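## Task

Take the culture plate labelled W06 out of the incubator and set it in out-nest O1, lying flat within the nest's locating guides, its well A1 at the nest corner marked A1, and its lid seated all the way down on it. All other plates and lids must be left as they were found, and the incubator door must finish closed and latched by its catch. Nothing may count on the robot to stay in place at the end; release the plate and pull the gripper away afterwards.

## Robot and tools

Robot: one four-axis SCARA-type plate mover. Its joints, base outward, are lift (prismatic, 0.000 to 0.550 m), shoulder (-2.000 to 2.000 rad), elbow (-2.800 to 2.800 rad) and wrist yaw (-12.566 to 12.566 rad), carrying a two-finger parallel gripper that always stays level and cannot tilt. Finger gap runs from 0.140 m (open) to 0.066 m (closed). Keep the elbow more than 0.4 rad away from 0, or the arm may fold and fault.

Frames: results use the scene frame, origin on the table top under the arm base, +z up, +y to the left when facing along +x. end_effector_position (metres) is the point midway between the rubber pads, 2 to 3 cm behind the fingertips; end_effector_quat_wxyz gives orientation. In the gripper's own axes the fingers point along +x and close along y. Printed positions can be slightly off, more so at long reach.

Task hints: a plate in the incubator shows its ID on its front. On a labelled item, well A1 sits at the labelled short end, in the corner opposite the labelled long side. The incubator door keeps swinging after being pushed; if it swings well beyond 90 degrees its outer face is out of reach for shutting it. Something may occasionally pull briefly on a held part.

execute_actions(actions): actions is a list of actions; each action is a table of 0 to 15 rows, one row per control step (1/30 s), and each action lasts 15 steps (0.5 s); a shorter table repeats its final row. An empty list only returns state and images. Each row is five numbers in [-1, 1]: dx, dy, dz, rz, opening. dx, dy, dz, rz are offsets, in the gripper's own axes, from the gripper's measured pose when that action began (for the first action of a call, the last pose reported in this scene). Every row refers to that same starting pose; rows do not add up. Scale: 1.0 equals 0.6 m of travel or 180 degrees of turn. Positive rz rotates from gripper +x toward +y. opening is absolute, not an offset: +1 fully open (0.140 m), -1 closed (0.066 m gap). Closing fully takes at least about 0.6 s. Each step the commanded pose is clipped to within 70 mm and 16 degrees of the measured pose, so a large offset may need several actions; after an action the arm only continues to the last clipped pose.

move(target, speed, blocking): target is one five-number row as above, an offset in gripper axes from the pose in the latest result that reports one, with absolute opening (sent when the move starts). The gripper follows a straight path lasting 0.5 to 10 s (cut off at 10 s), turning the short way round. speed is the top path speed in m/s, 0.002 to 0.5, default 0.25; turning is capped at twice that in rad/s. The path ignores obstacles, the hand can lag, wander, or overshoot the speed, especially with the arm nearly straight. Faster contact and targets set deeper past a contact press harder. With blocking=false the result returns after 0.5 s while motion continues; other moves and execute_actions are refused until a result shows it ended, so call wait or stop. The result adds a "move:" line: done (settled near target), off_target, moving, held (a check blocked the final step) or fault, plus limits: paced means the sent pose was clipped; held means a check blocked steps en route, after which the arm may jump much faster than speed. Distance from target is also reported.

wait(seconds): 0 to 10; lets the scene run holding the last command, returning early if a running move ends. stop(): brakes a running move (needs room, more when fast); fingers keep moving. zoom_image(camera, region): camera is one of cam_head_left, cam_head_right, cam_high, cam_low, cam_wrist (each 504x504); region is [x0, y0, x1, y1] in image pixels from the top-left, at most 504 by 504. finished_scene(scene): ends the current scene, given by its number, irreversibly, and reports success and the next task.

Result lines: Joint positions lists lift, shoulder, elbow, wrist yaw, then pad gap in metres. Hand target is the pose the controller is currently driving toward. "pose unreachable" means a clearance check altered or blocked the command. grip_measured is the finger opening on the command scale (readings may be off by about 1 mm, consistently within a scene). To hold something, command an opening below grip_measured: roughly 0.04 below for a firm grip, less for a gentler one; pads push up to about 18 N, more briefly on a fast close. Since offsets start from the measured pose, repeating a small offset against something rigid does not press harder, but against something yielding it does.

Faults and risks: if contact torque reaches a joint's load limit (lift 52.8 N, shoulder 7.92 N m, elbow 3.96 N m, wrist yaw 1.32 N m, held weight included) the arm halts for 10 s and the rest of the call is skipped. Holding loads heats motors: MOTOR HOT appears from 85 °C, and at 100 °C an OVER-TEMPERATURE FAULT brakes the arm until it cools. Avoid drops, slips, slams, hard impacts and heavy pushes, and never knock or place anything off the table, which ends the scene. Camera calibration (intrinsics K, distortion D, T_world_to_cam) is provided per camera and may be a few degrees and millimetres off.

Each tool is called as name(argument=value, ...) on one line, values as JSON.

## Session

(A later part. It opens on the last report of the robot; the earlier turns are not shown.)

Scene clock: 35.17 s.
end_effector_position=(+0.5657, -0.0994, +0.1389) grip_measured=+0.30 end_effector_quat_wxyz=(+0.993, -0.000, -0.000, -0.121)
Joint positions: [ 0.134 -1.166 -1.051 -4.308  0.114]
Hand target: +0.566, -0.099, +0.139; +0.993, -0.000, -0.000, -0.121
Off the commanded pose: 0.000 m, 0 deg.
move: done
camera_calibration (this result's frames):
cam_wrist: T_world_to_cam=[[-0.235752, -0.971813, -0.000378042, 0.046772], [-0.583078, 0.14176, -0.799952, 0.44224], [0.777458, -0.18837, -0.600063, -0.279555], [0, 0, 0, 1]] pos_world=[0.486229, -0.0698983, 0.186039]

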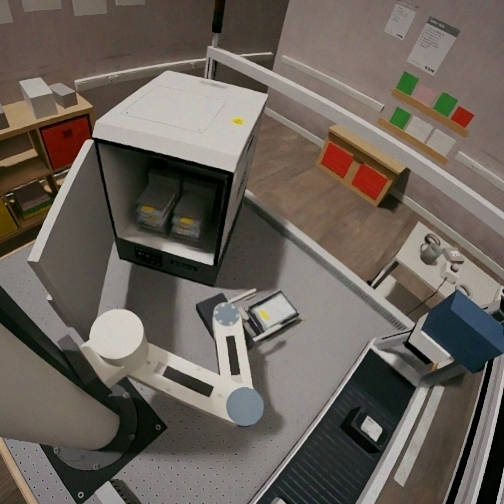

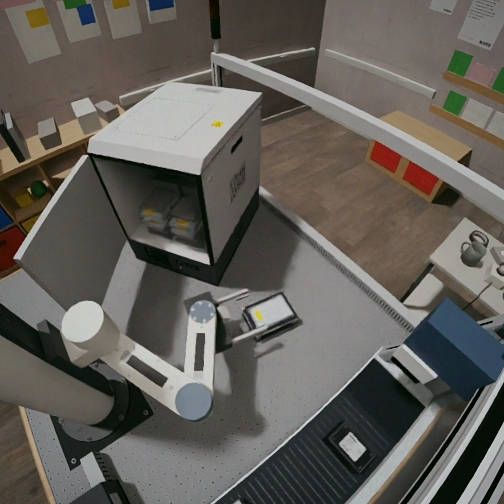

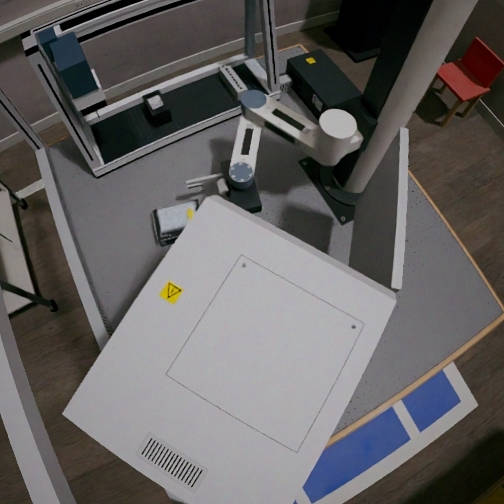

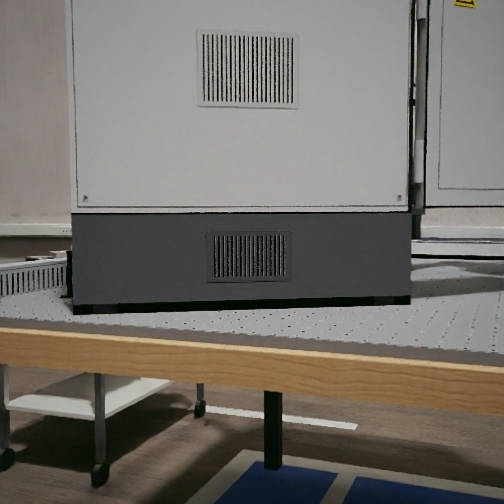

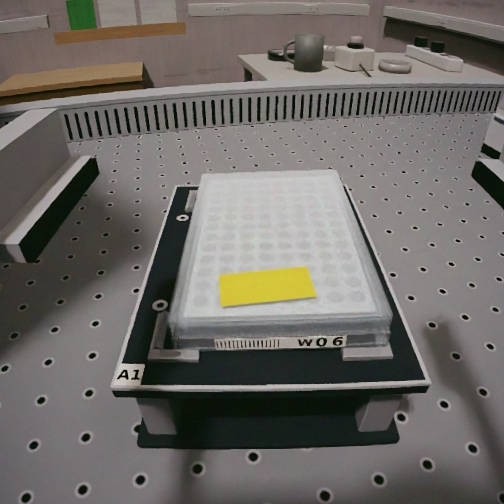

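move(target=[0.1, 0, -0.12, 0, 0.3], speed=0.15)

move(target=[0, 0, 0, 0, -0.56])

move(target=[0.006, 0.011, 0.012, 0, -0.56], speed=0.03)

move(target=[0, 0, -0.012, 0, -0.56], speed=0.03)

move(target=[0, 0, 0, 0, 0.3])

move(target=[-0.1, 0, 0.12, 0, 0.3])

Scene clock: 36.27 s.
end_effector_position=(+0.6240, -0.1139, +0.0668) grip_measured=+0.30 end_effector_quat_wxyz=(+0.993, -0.000, -0.000, -0.121)
Joint positions: [ 0.062 -1.057 -1.334 -4.135  0.114]
Hand target: +0.624, -0.114, +0.067; +0.993, -0.000, -0.000, -0.121
Off the commanded pose: 0.000 m, 0 deg.
move: done
camera_calibration (this result's frames):
cam_wrist: T_world_to_cam=[[-0.236221, -0.971699, -0.000378042, 0.0467458], [-0.58301, 0.142041, -0.799952, 0.420602], [0.777367, -0.188745, -0.600063, -0.370801], [0, 0, 0, 1]] pos_world=[0.544506, -0.0843068, 0.113975]

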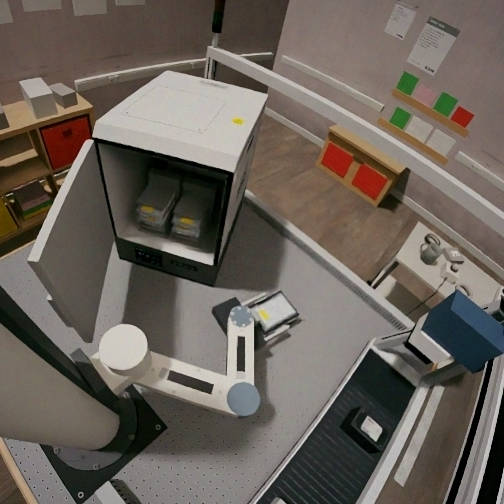

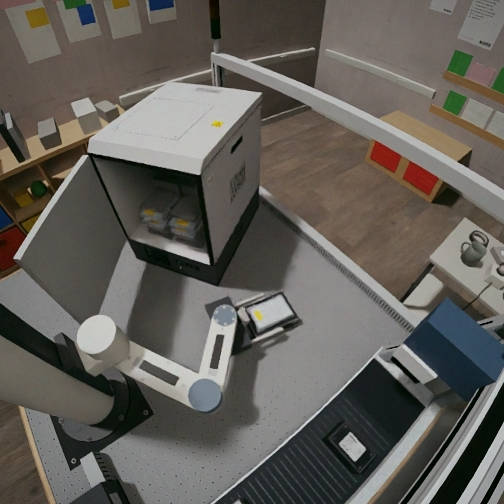

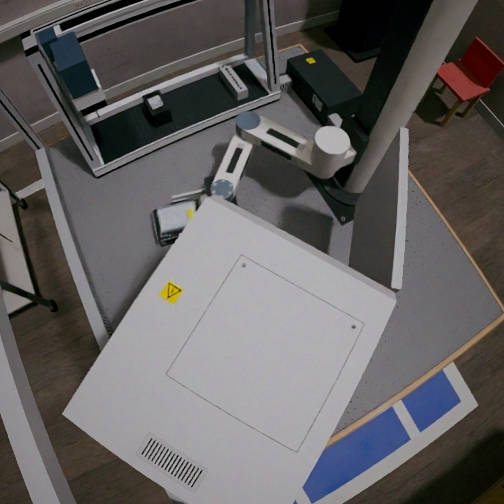

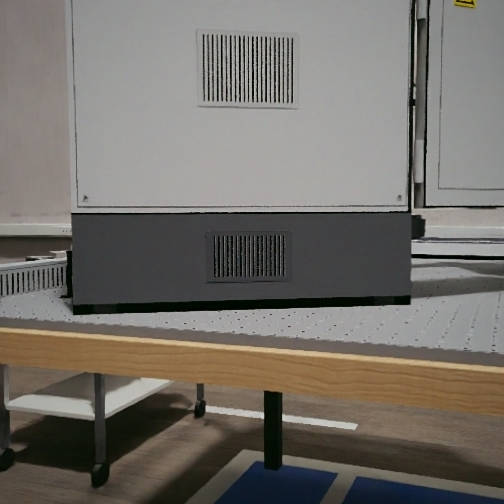

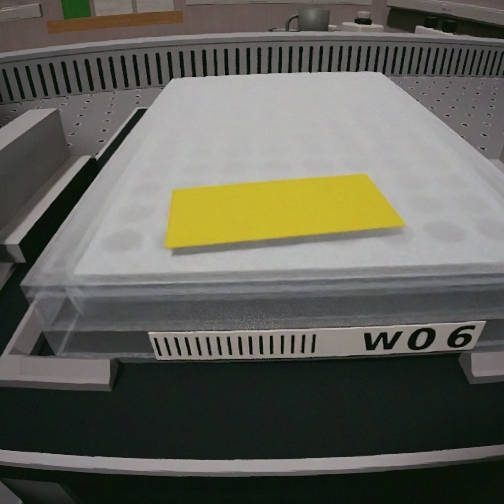

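Scene clock: 36.77 s.
end_effector_position=(+0.6240, -0.1139, +0.0668) grip_measured=-0.49 end_effector_quat_wxyz=(+0.993, -0.000, -0.000, -0.121)
Joint positions: [ 0.062 -1.057 -1.334 -4.135  0.085]
Hand target: +0.624, -0.114, +0.067; +0.993, -0.000, -0.000, -0.121
Off the commanded pose: 0.000 m, 0 deg.
move: done
camera_calibration (this result's frames):
cam_wrist: T_world_to_cam=[[-0.236219, -0.9717, -0.000378042, 0.0467451], [-0.58301, 0.14204, -0.799952, 0.420602], [0.777367, -0.188744, -0.600063, -0.370801], [0, 0, 0, 1]] pos_world=[0.544506, -0.0843065, 0.113976]

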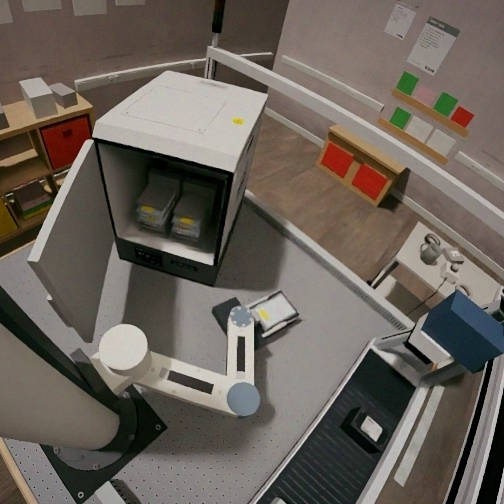

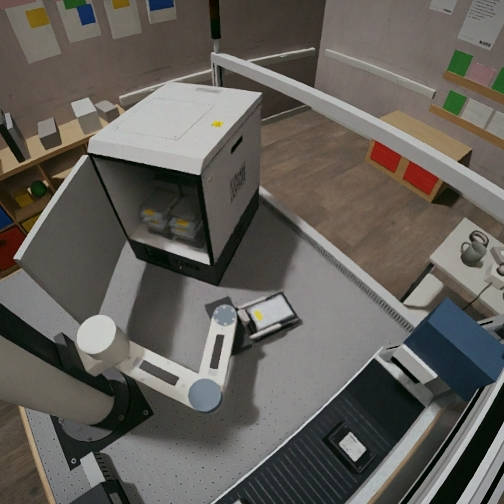

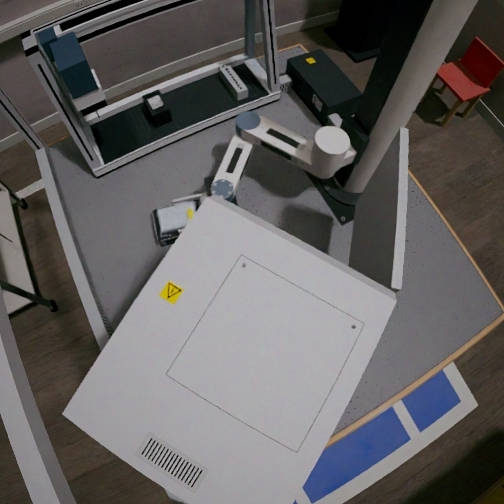

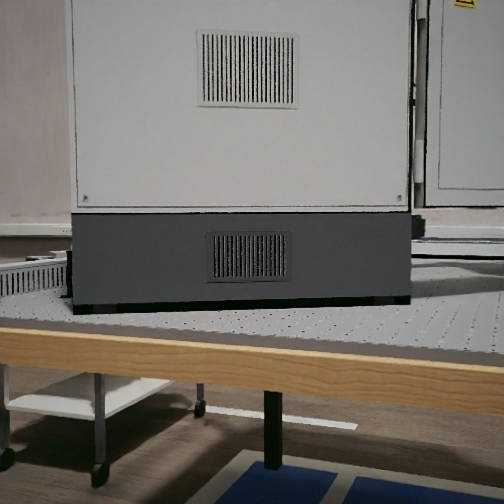

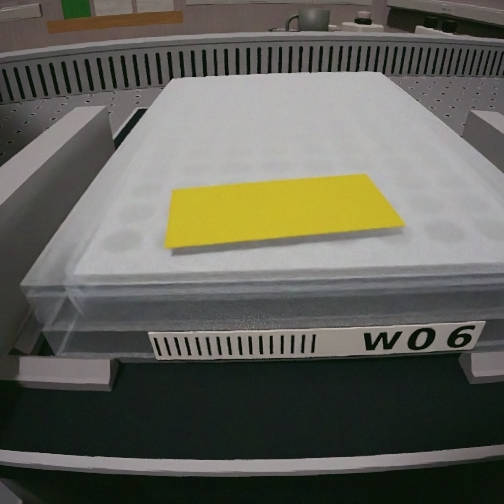

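Scene clock: 37.47 s.
end_effector_position=(+0.6290, -0.1083, +0.0740) grip_measured=-0.49 end_effector_quat_wxyz=(+0.993, -0.000, -0.000, -0.121)
Joint positions: [ 0.069 -1.03  -1.352 -4.144  0.085]
Hand target: +0.629, -0.108, +0.074; +0.993, -0.000, -0.000, -0.121
Off the commanded pose: 0.000 m, 0 deg.
move: done
camera_calibration (this result's frames):
cam_wrist: T_world_to_cam=[[-0.235831, -0.971794, -0.000378042, 0.0531403], [-0.583067, 0.141808, -0.799952, 0.42852], [0.777443, -0.188433, -0.600063, -0.369381], [0, 0, 0, 1]] pos_world=[0.549561, -0.0787297, 0.121164]

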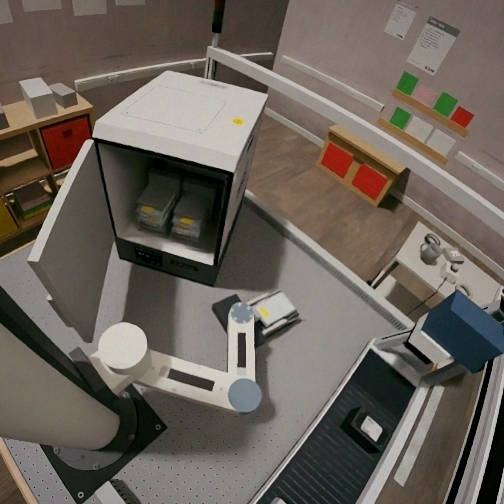

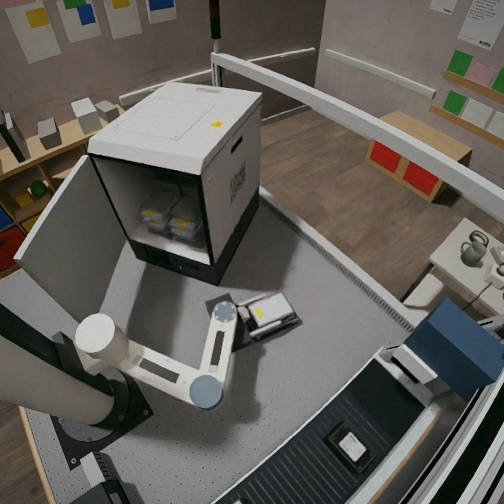

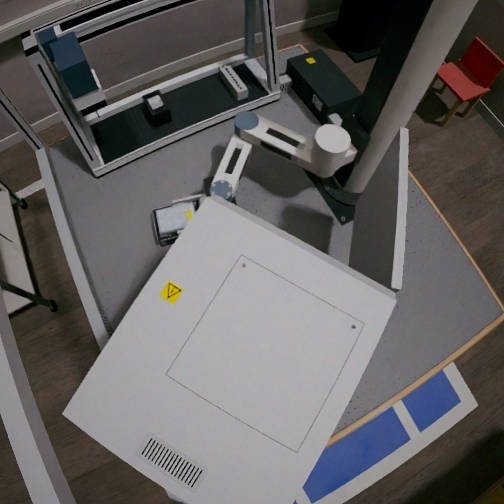

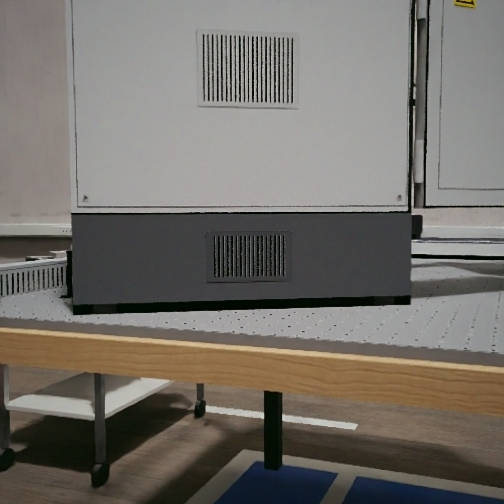

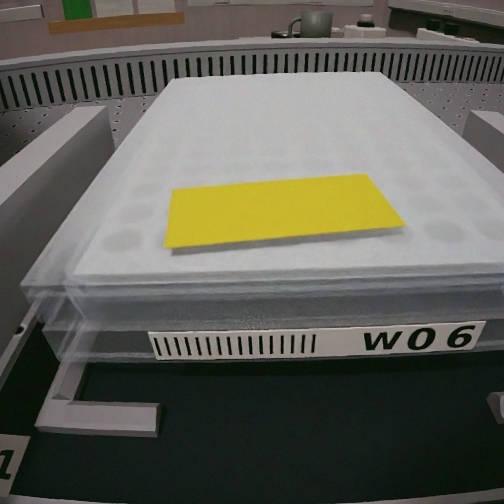

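Scene clock: 38.17 s.
end_effector_position=(+0.6291, -0.1090, +0.0673) grip_measured=-0.49 end_effector_quat_wxyz=(+0.993, -0.000, -0.000, -0.122)
Joint positions: [ 0.062 -1.031 -1.353 -4.144  0.085]
Hand target: +0.629, -0.108, +0.067; +0.993, -0.000, -0.000, -0.121
Off the commanded pose: 0.001 m, 0 deg.
move: done
camera_calibration (this result's frames):
cam_wrist: T_world_to_cam=[[-0.237717, -0.971334, -0.000378042, 0.0536869], [-0.58279, 0.142939, -0.799952, 0.42331], [0.777075, -0.189942, -0.600063, -0.373529], [0, 0, 0, 1]] pos_world=[0.549723, -0.0793084, 0.114507]

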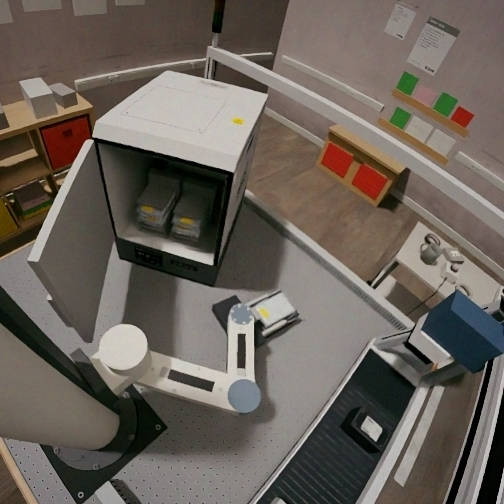

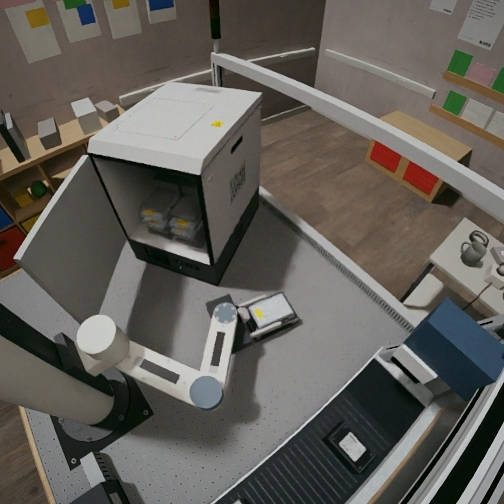

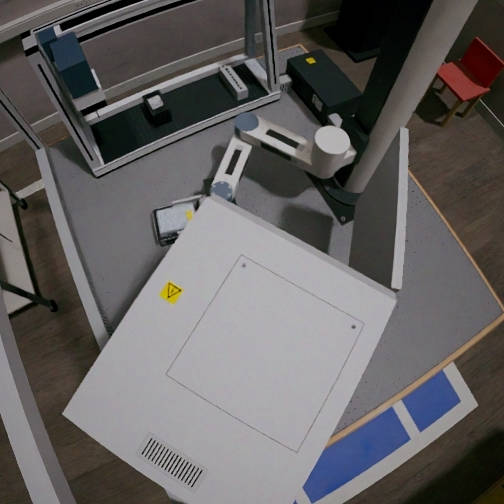

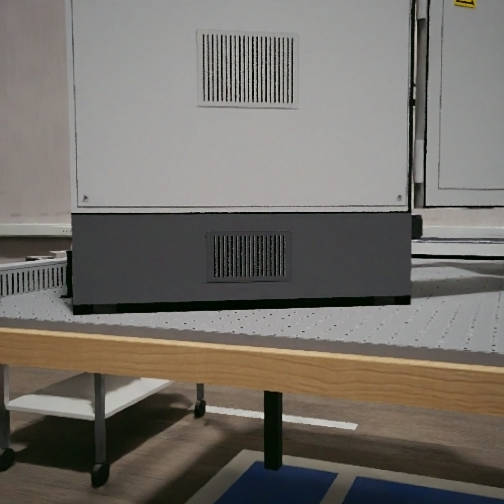

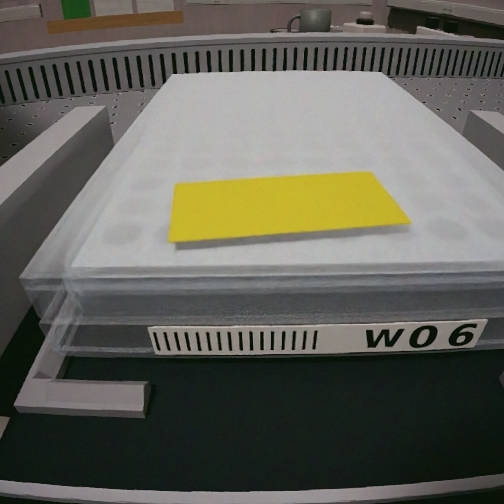

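Scene clock: 38.67 s.
end_effector_position=(+0.6291, -0.1091, +0.0674) grip_measured=+0.30 end_effector_quat_wxyz=(+0.993, -0.000, -0.000, -0.122)
Joint positions: [ 0.062 -1.031 -1.353 -4.144  0.114]
Hand target: +0.629, -0.109, +0.067; +0.993, -0.000, -0.000, -0.122
Off the commanded pose: 0.000 m, 0 deg.
move: done
camera_calibration (this result's frames):
cam_wrist: T_world_to_cam=[[-0.238067, -0.971249, -0.000378042, 0.0537755], [-0.582739, 0.143149, -0.799952, 0.423365], [0.777007, -0.190222, -0.600063, -0.373498], [0, 0, 0, 1]] pos_world=[0.549724, -0.0794226, 0.11457]

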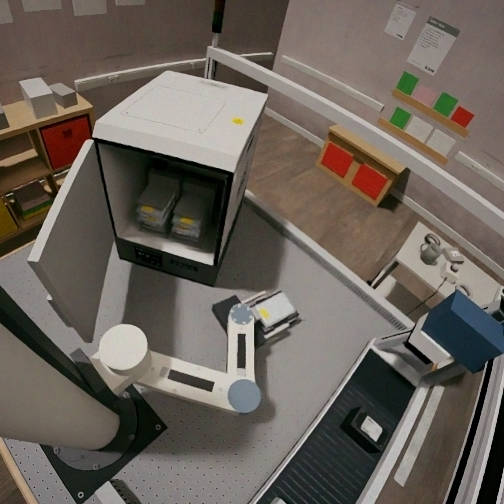

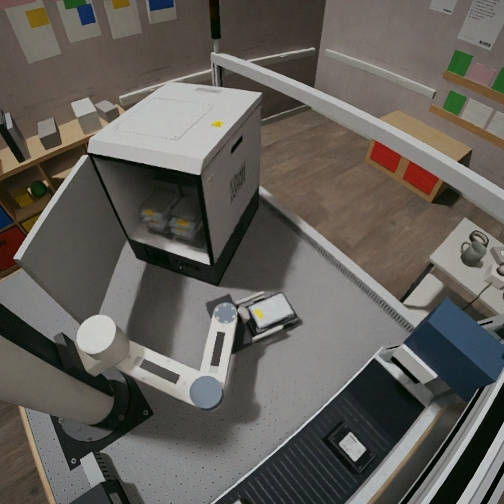

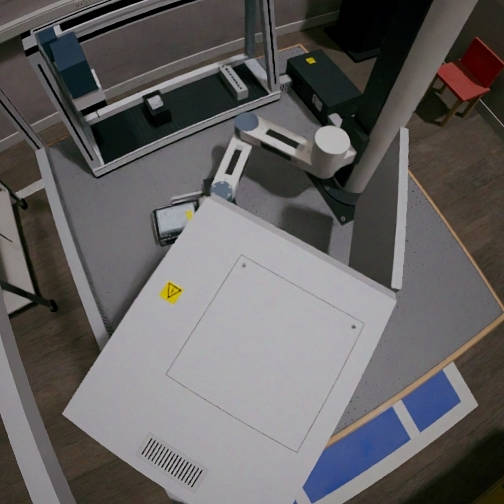

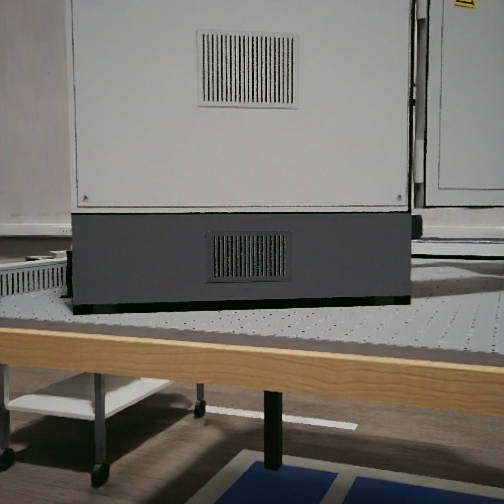

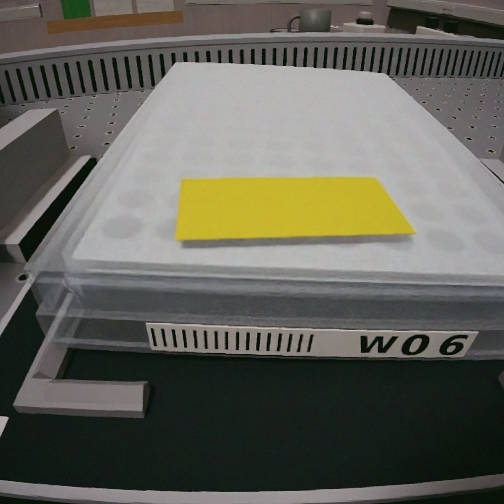

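Scene clock: 39.43 s.
end_effector_position=(+0.5709, -0.0946, +0.1394) grip_measured=+0.30 end_effector_quat_wxyz=(+0.993, -0.000, -0.000, -0.122)
Joint positions: [ 0.134 -1.137 -1.069 -4.322  0.114]
Hand target: +0.571, -0.095, +0.139; +0.993, -0.000, -0.000, -0.122
Off the commanded pose: 0.000 m, 0 deg.
move: done
camera_calibration (this result's frames):
cam_wrist: T_world_to_cam=[[-0.237658, -0.971349, -0.000378042, 0.0538335], [-0.582799, 0.142904, -0.799952, 0.445002], [0.777087, -0.189895, -0.600063, -0.282251], [0, 0, 0, 1]] pos_world=[0.491474, -0.0648993, 0.186633]

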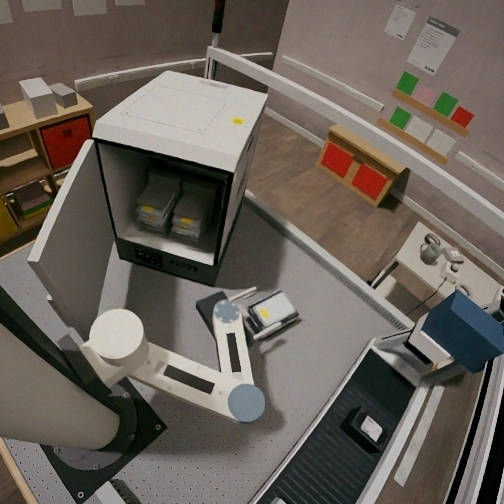

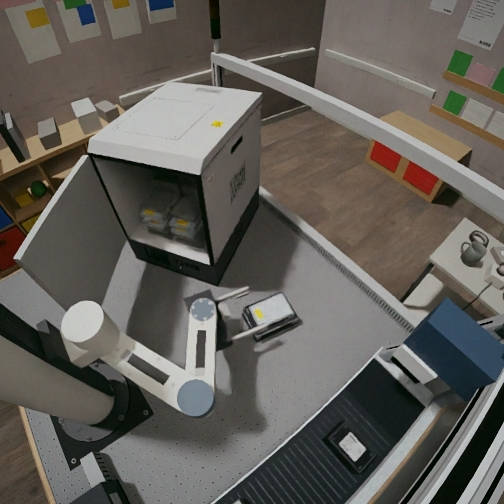

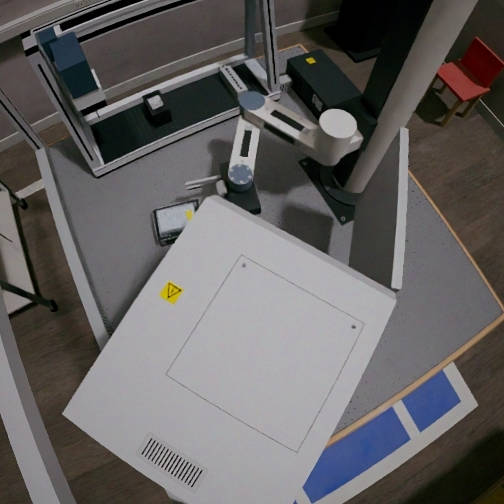

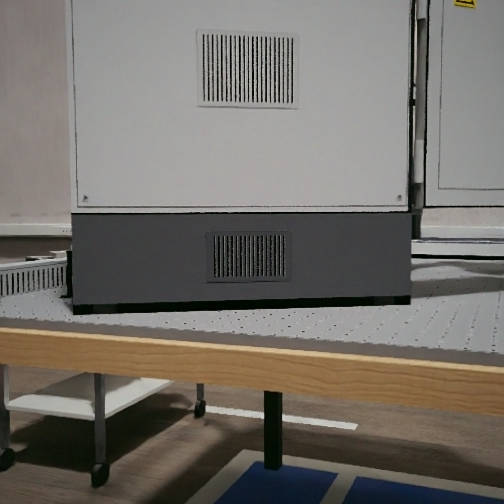

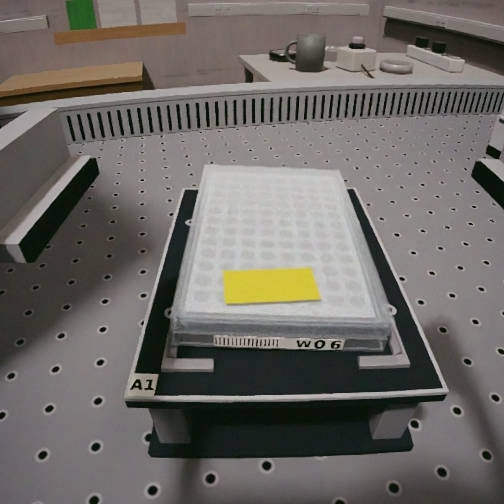

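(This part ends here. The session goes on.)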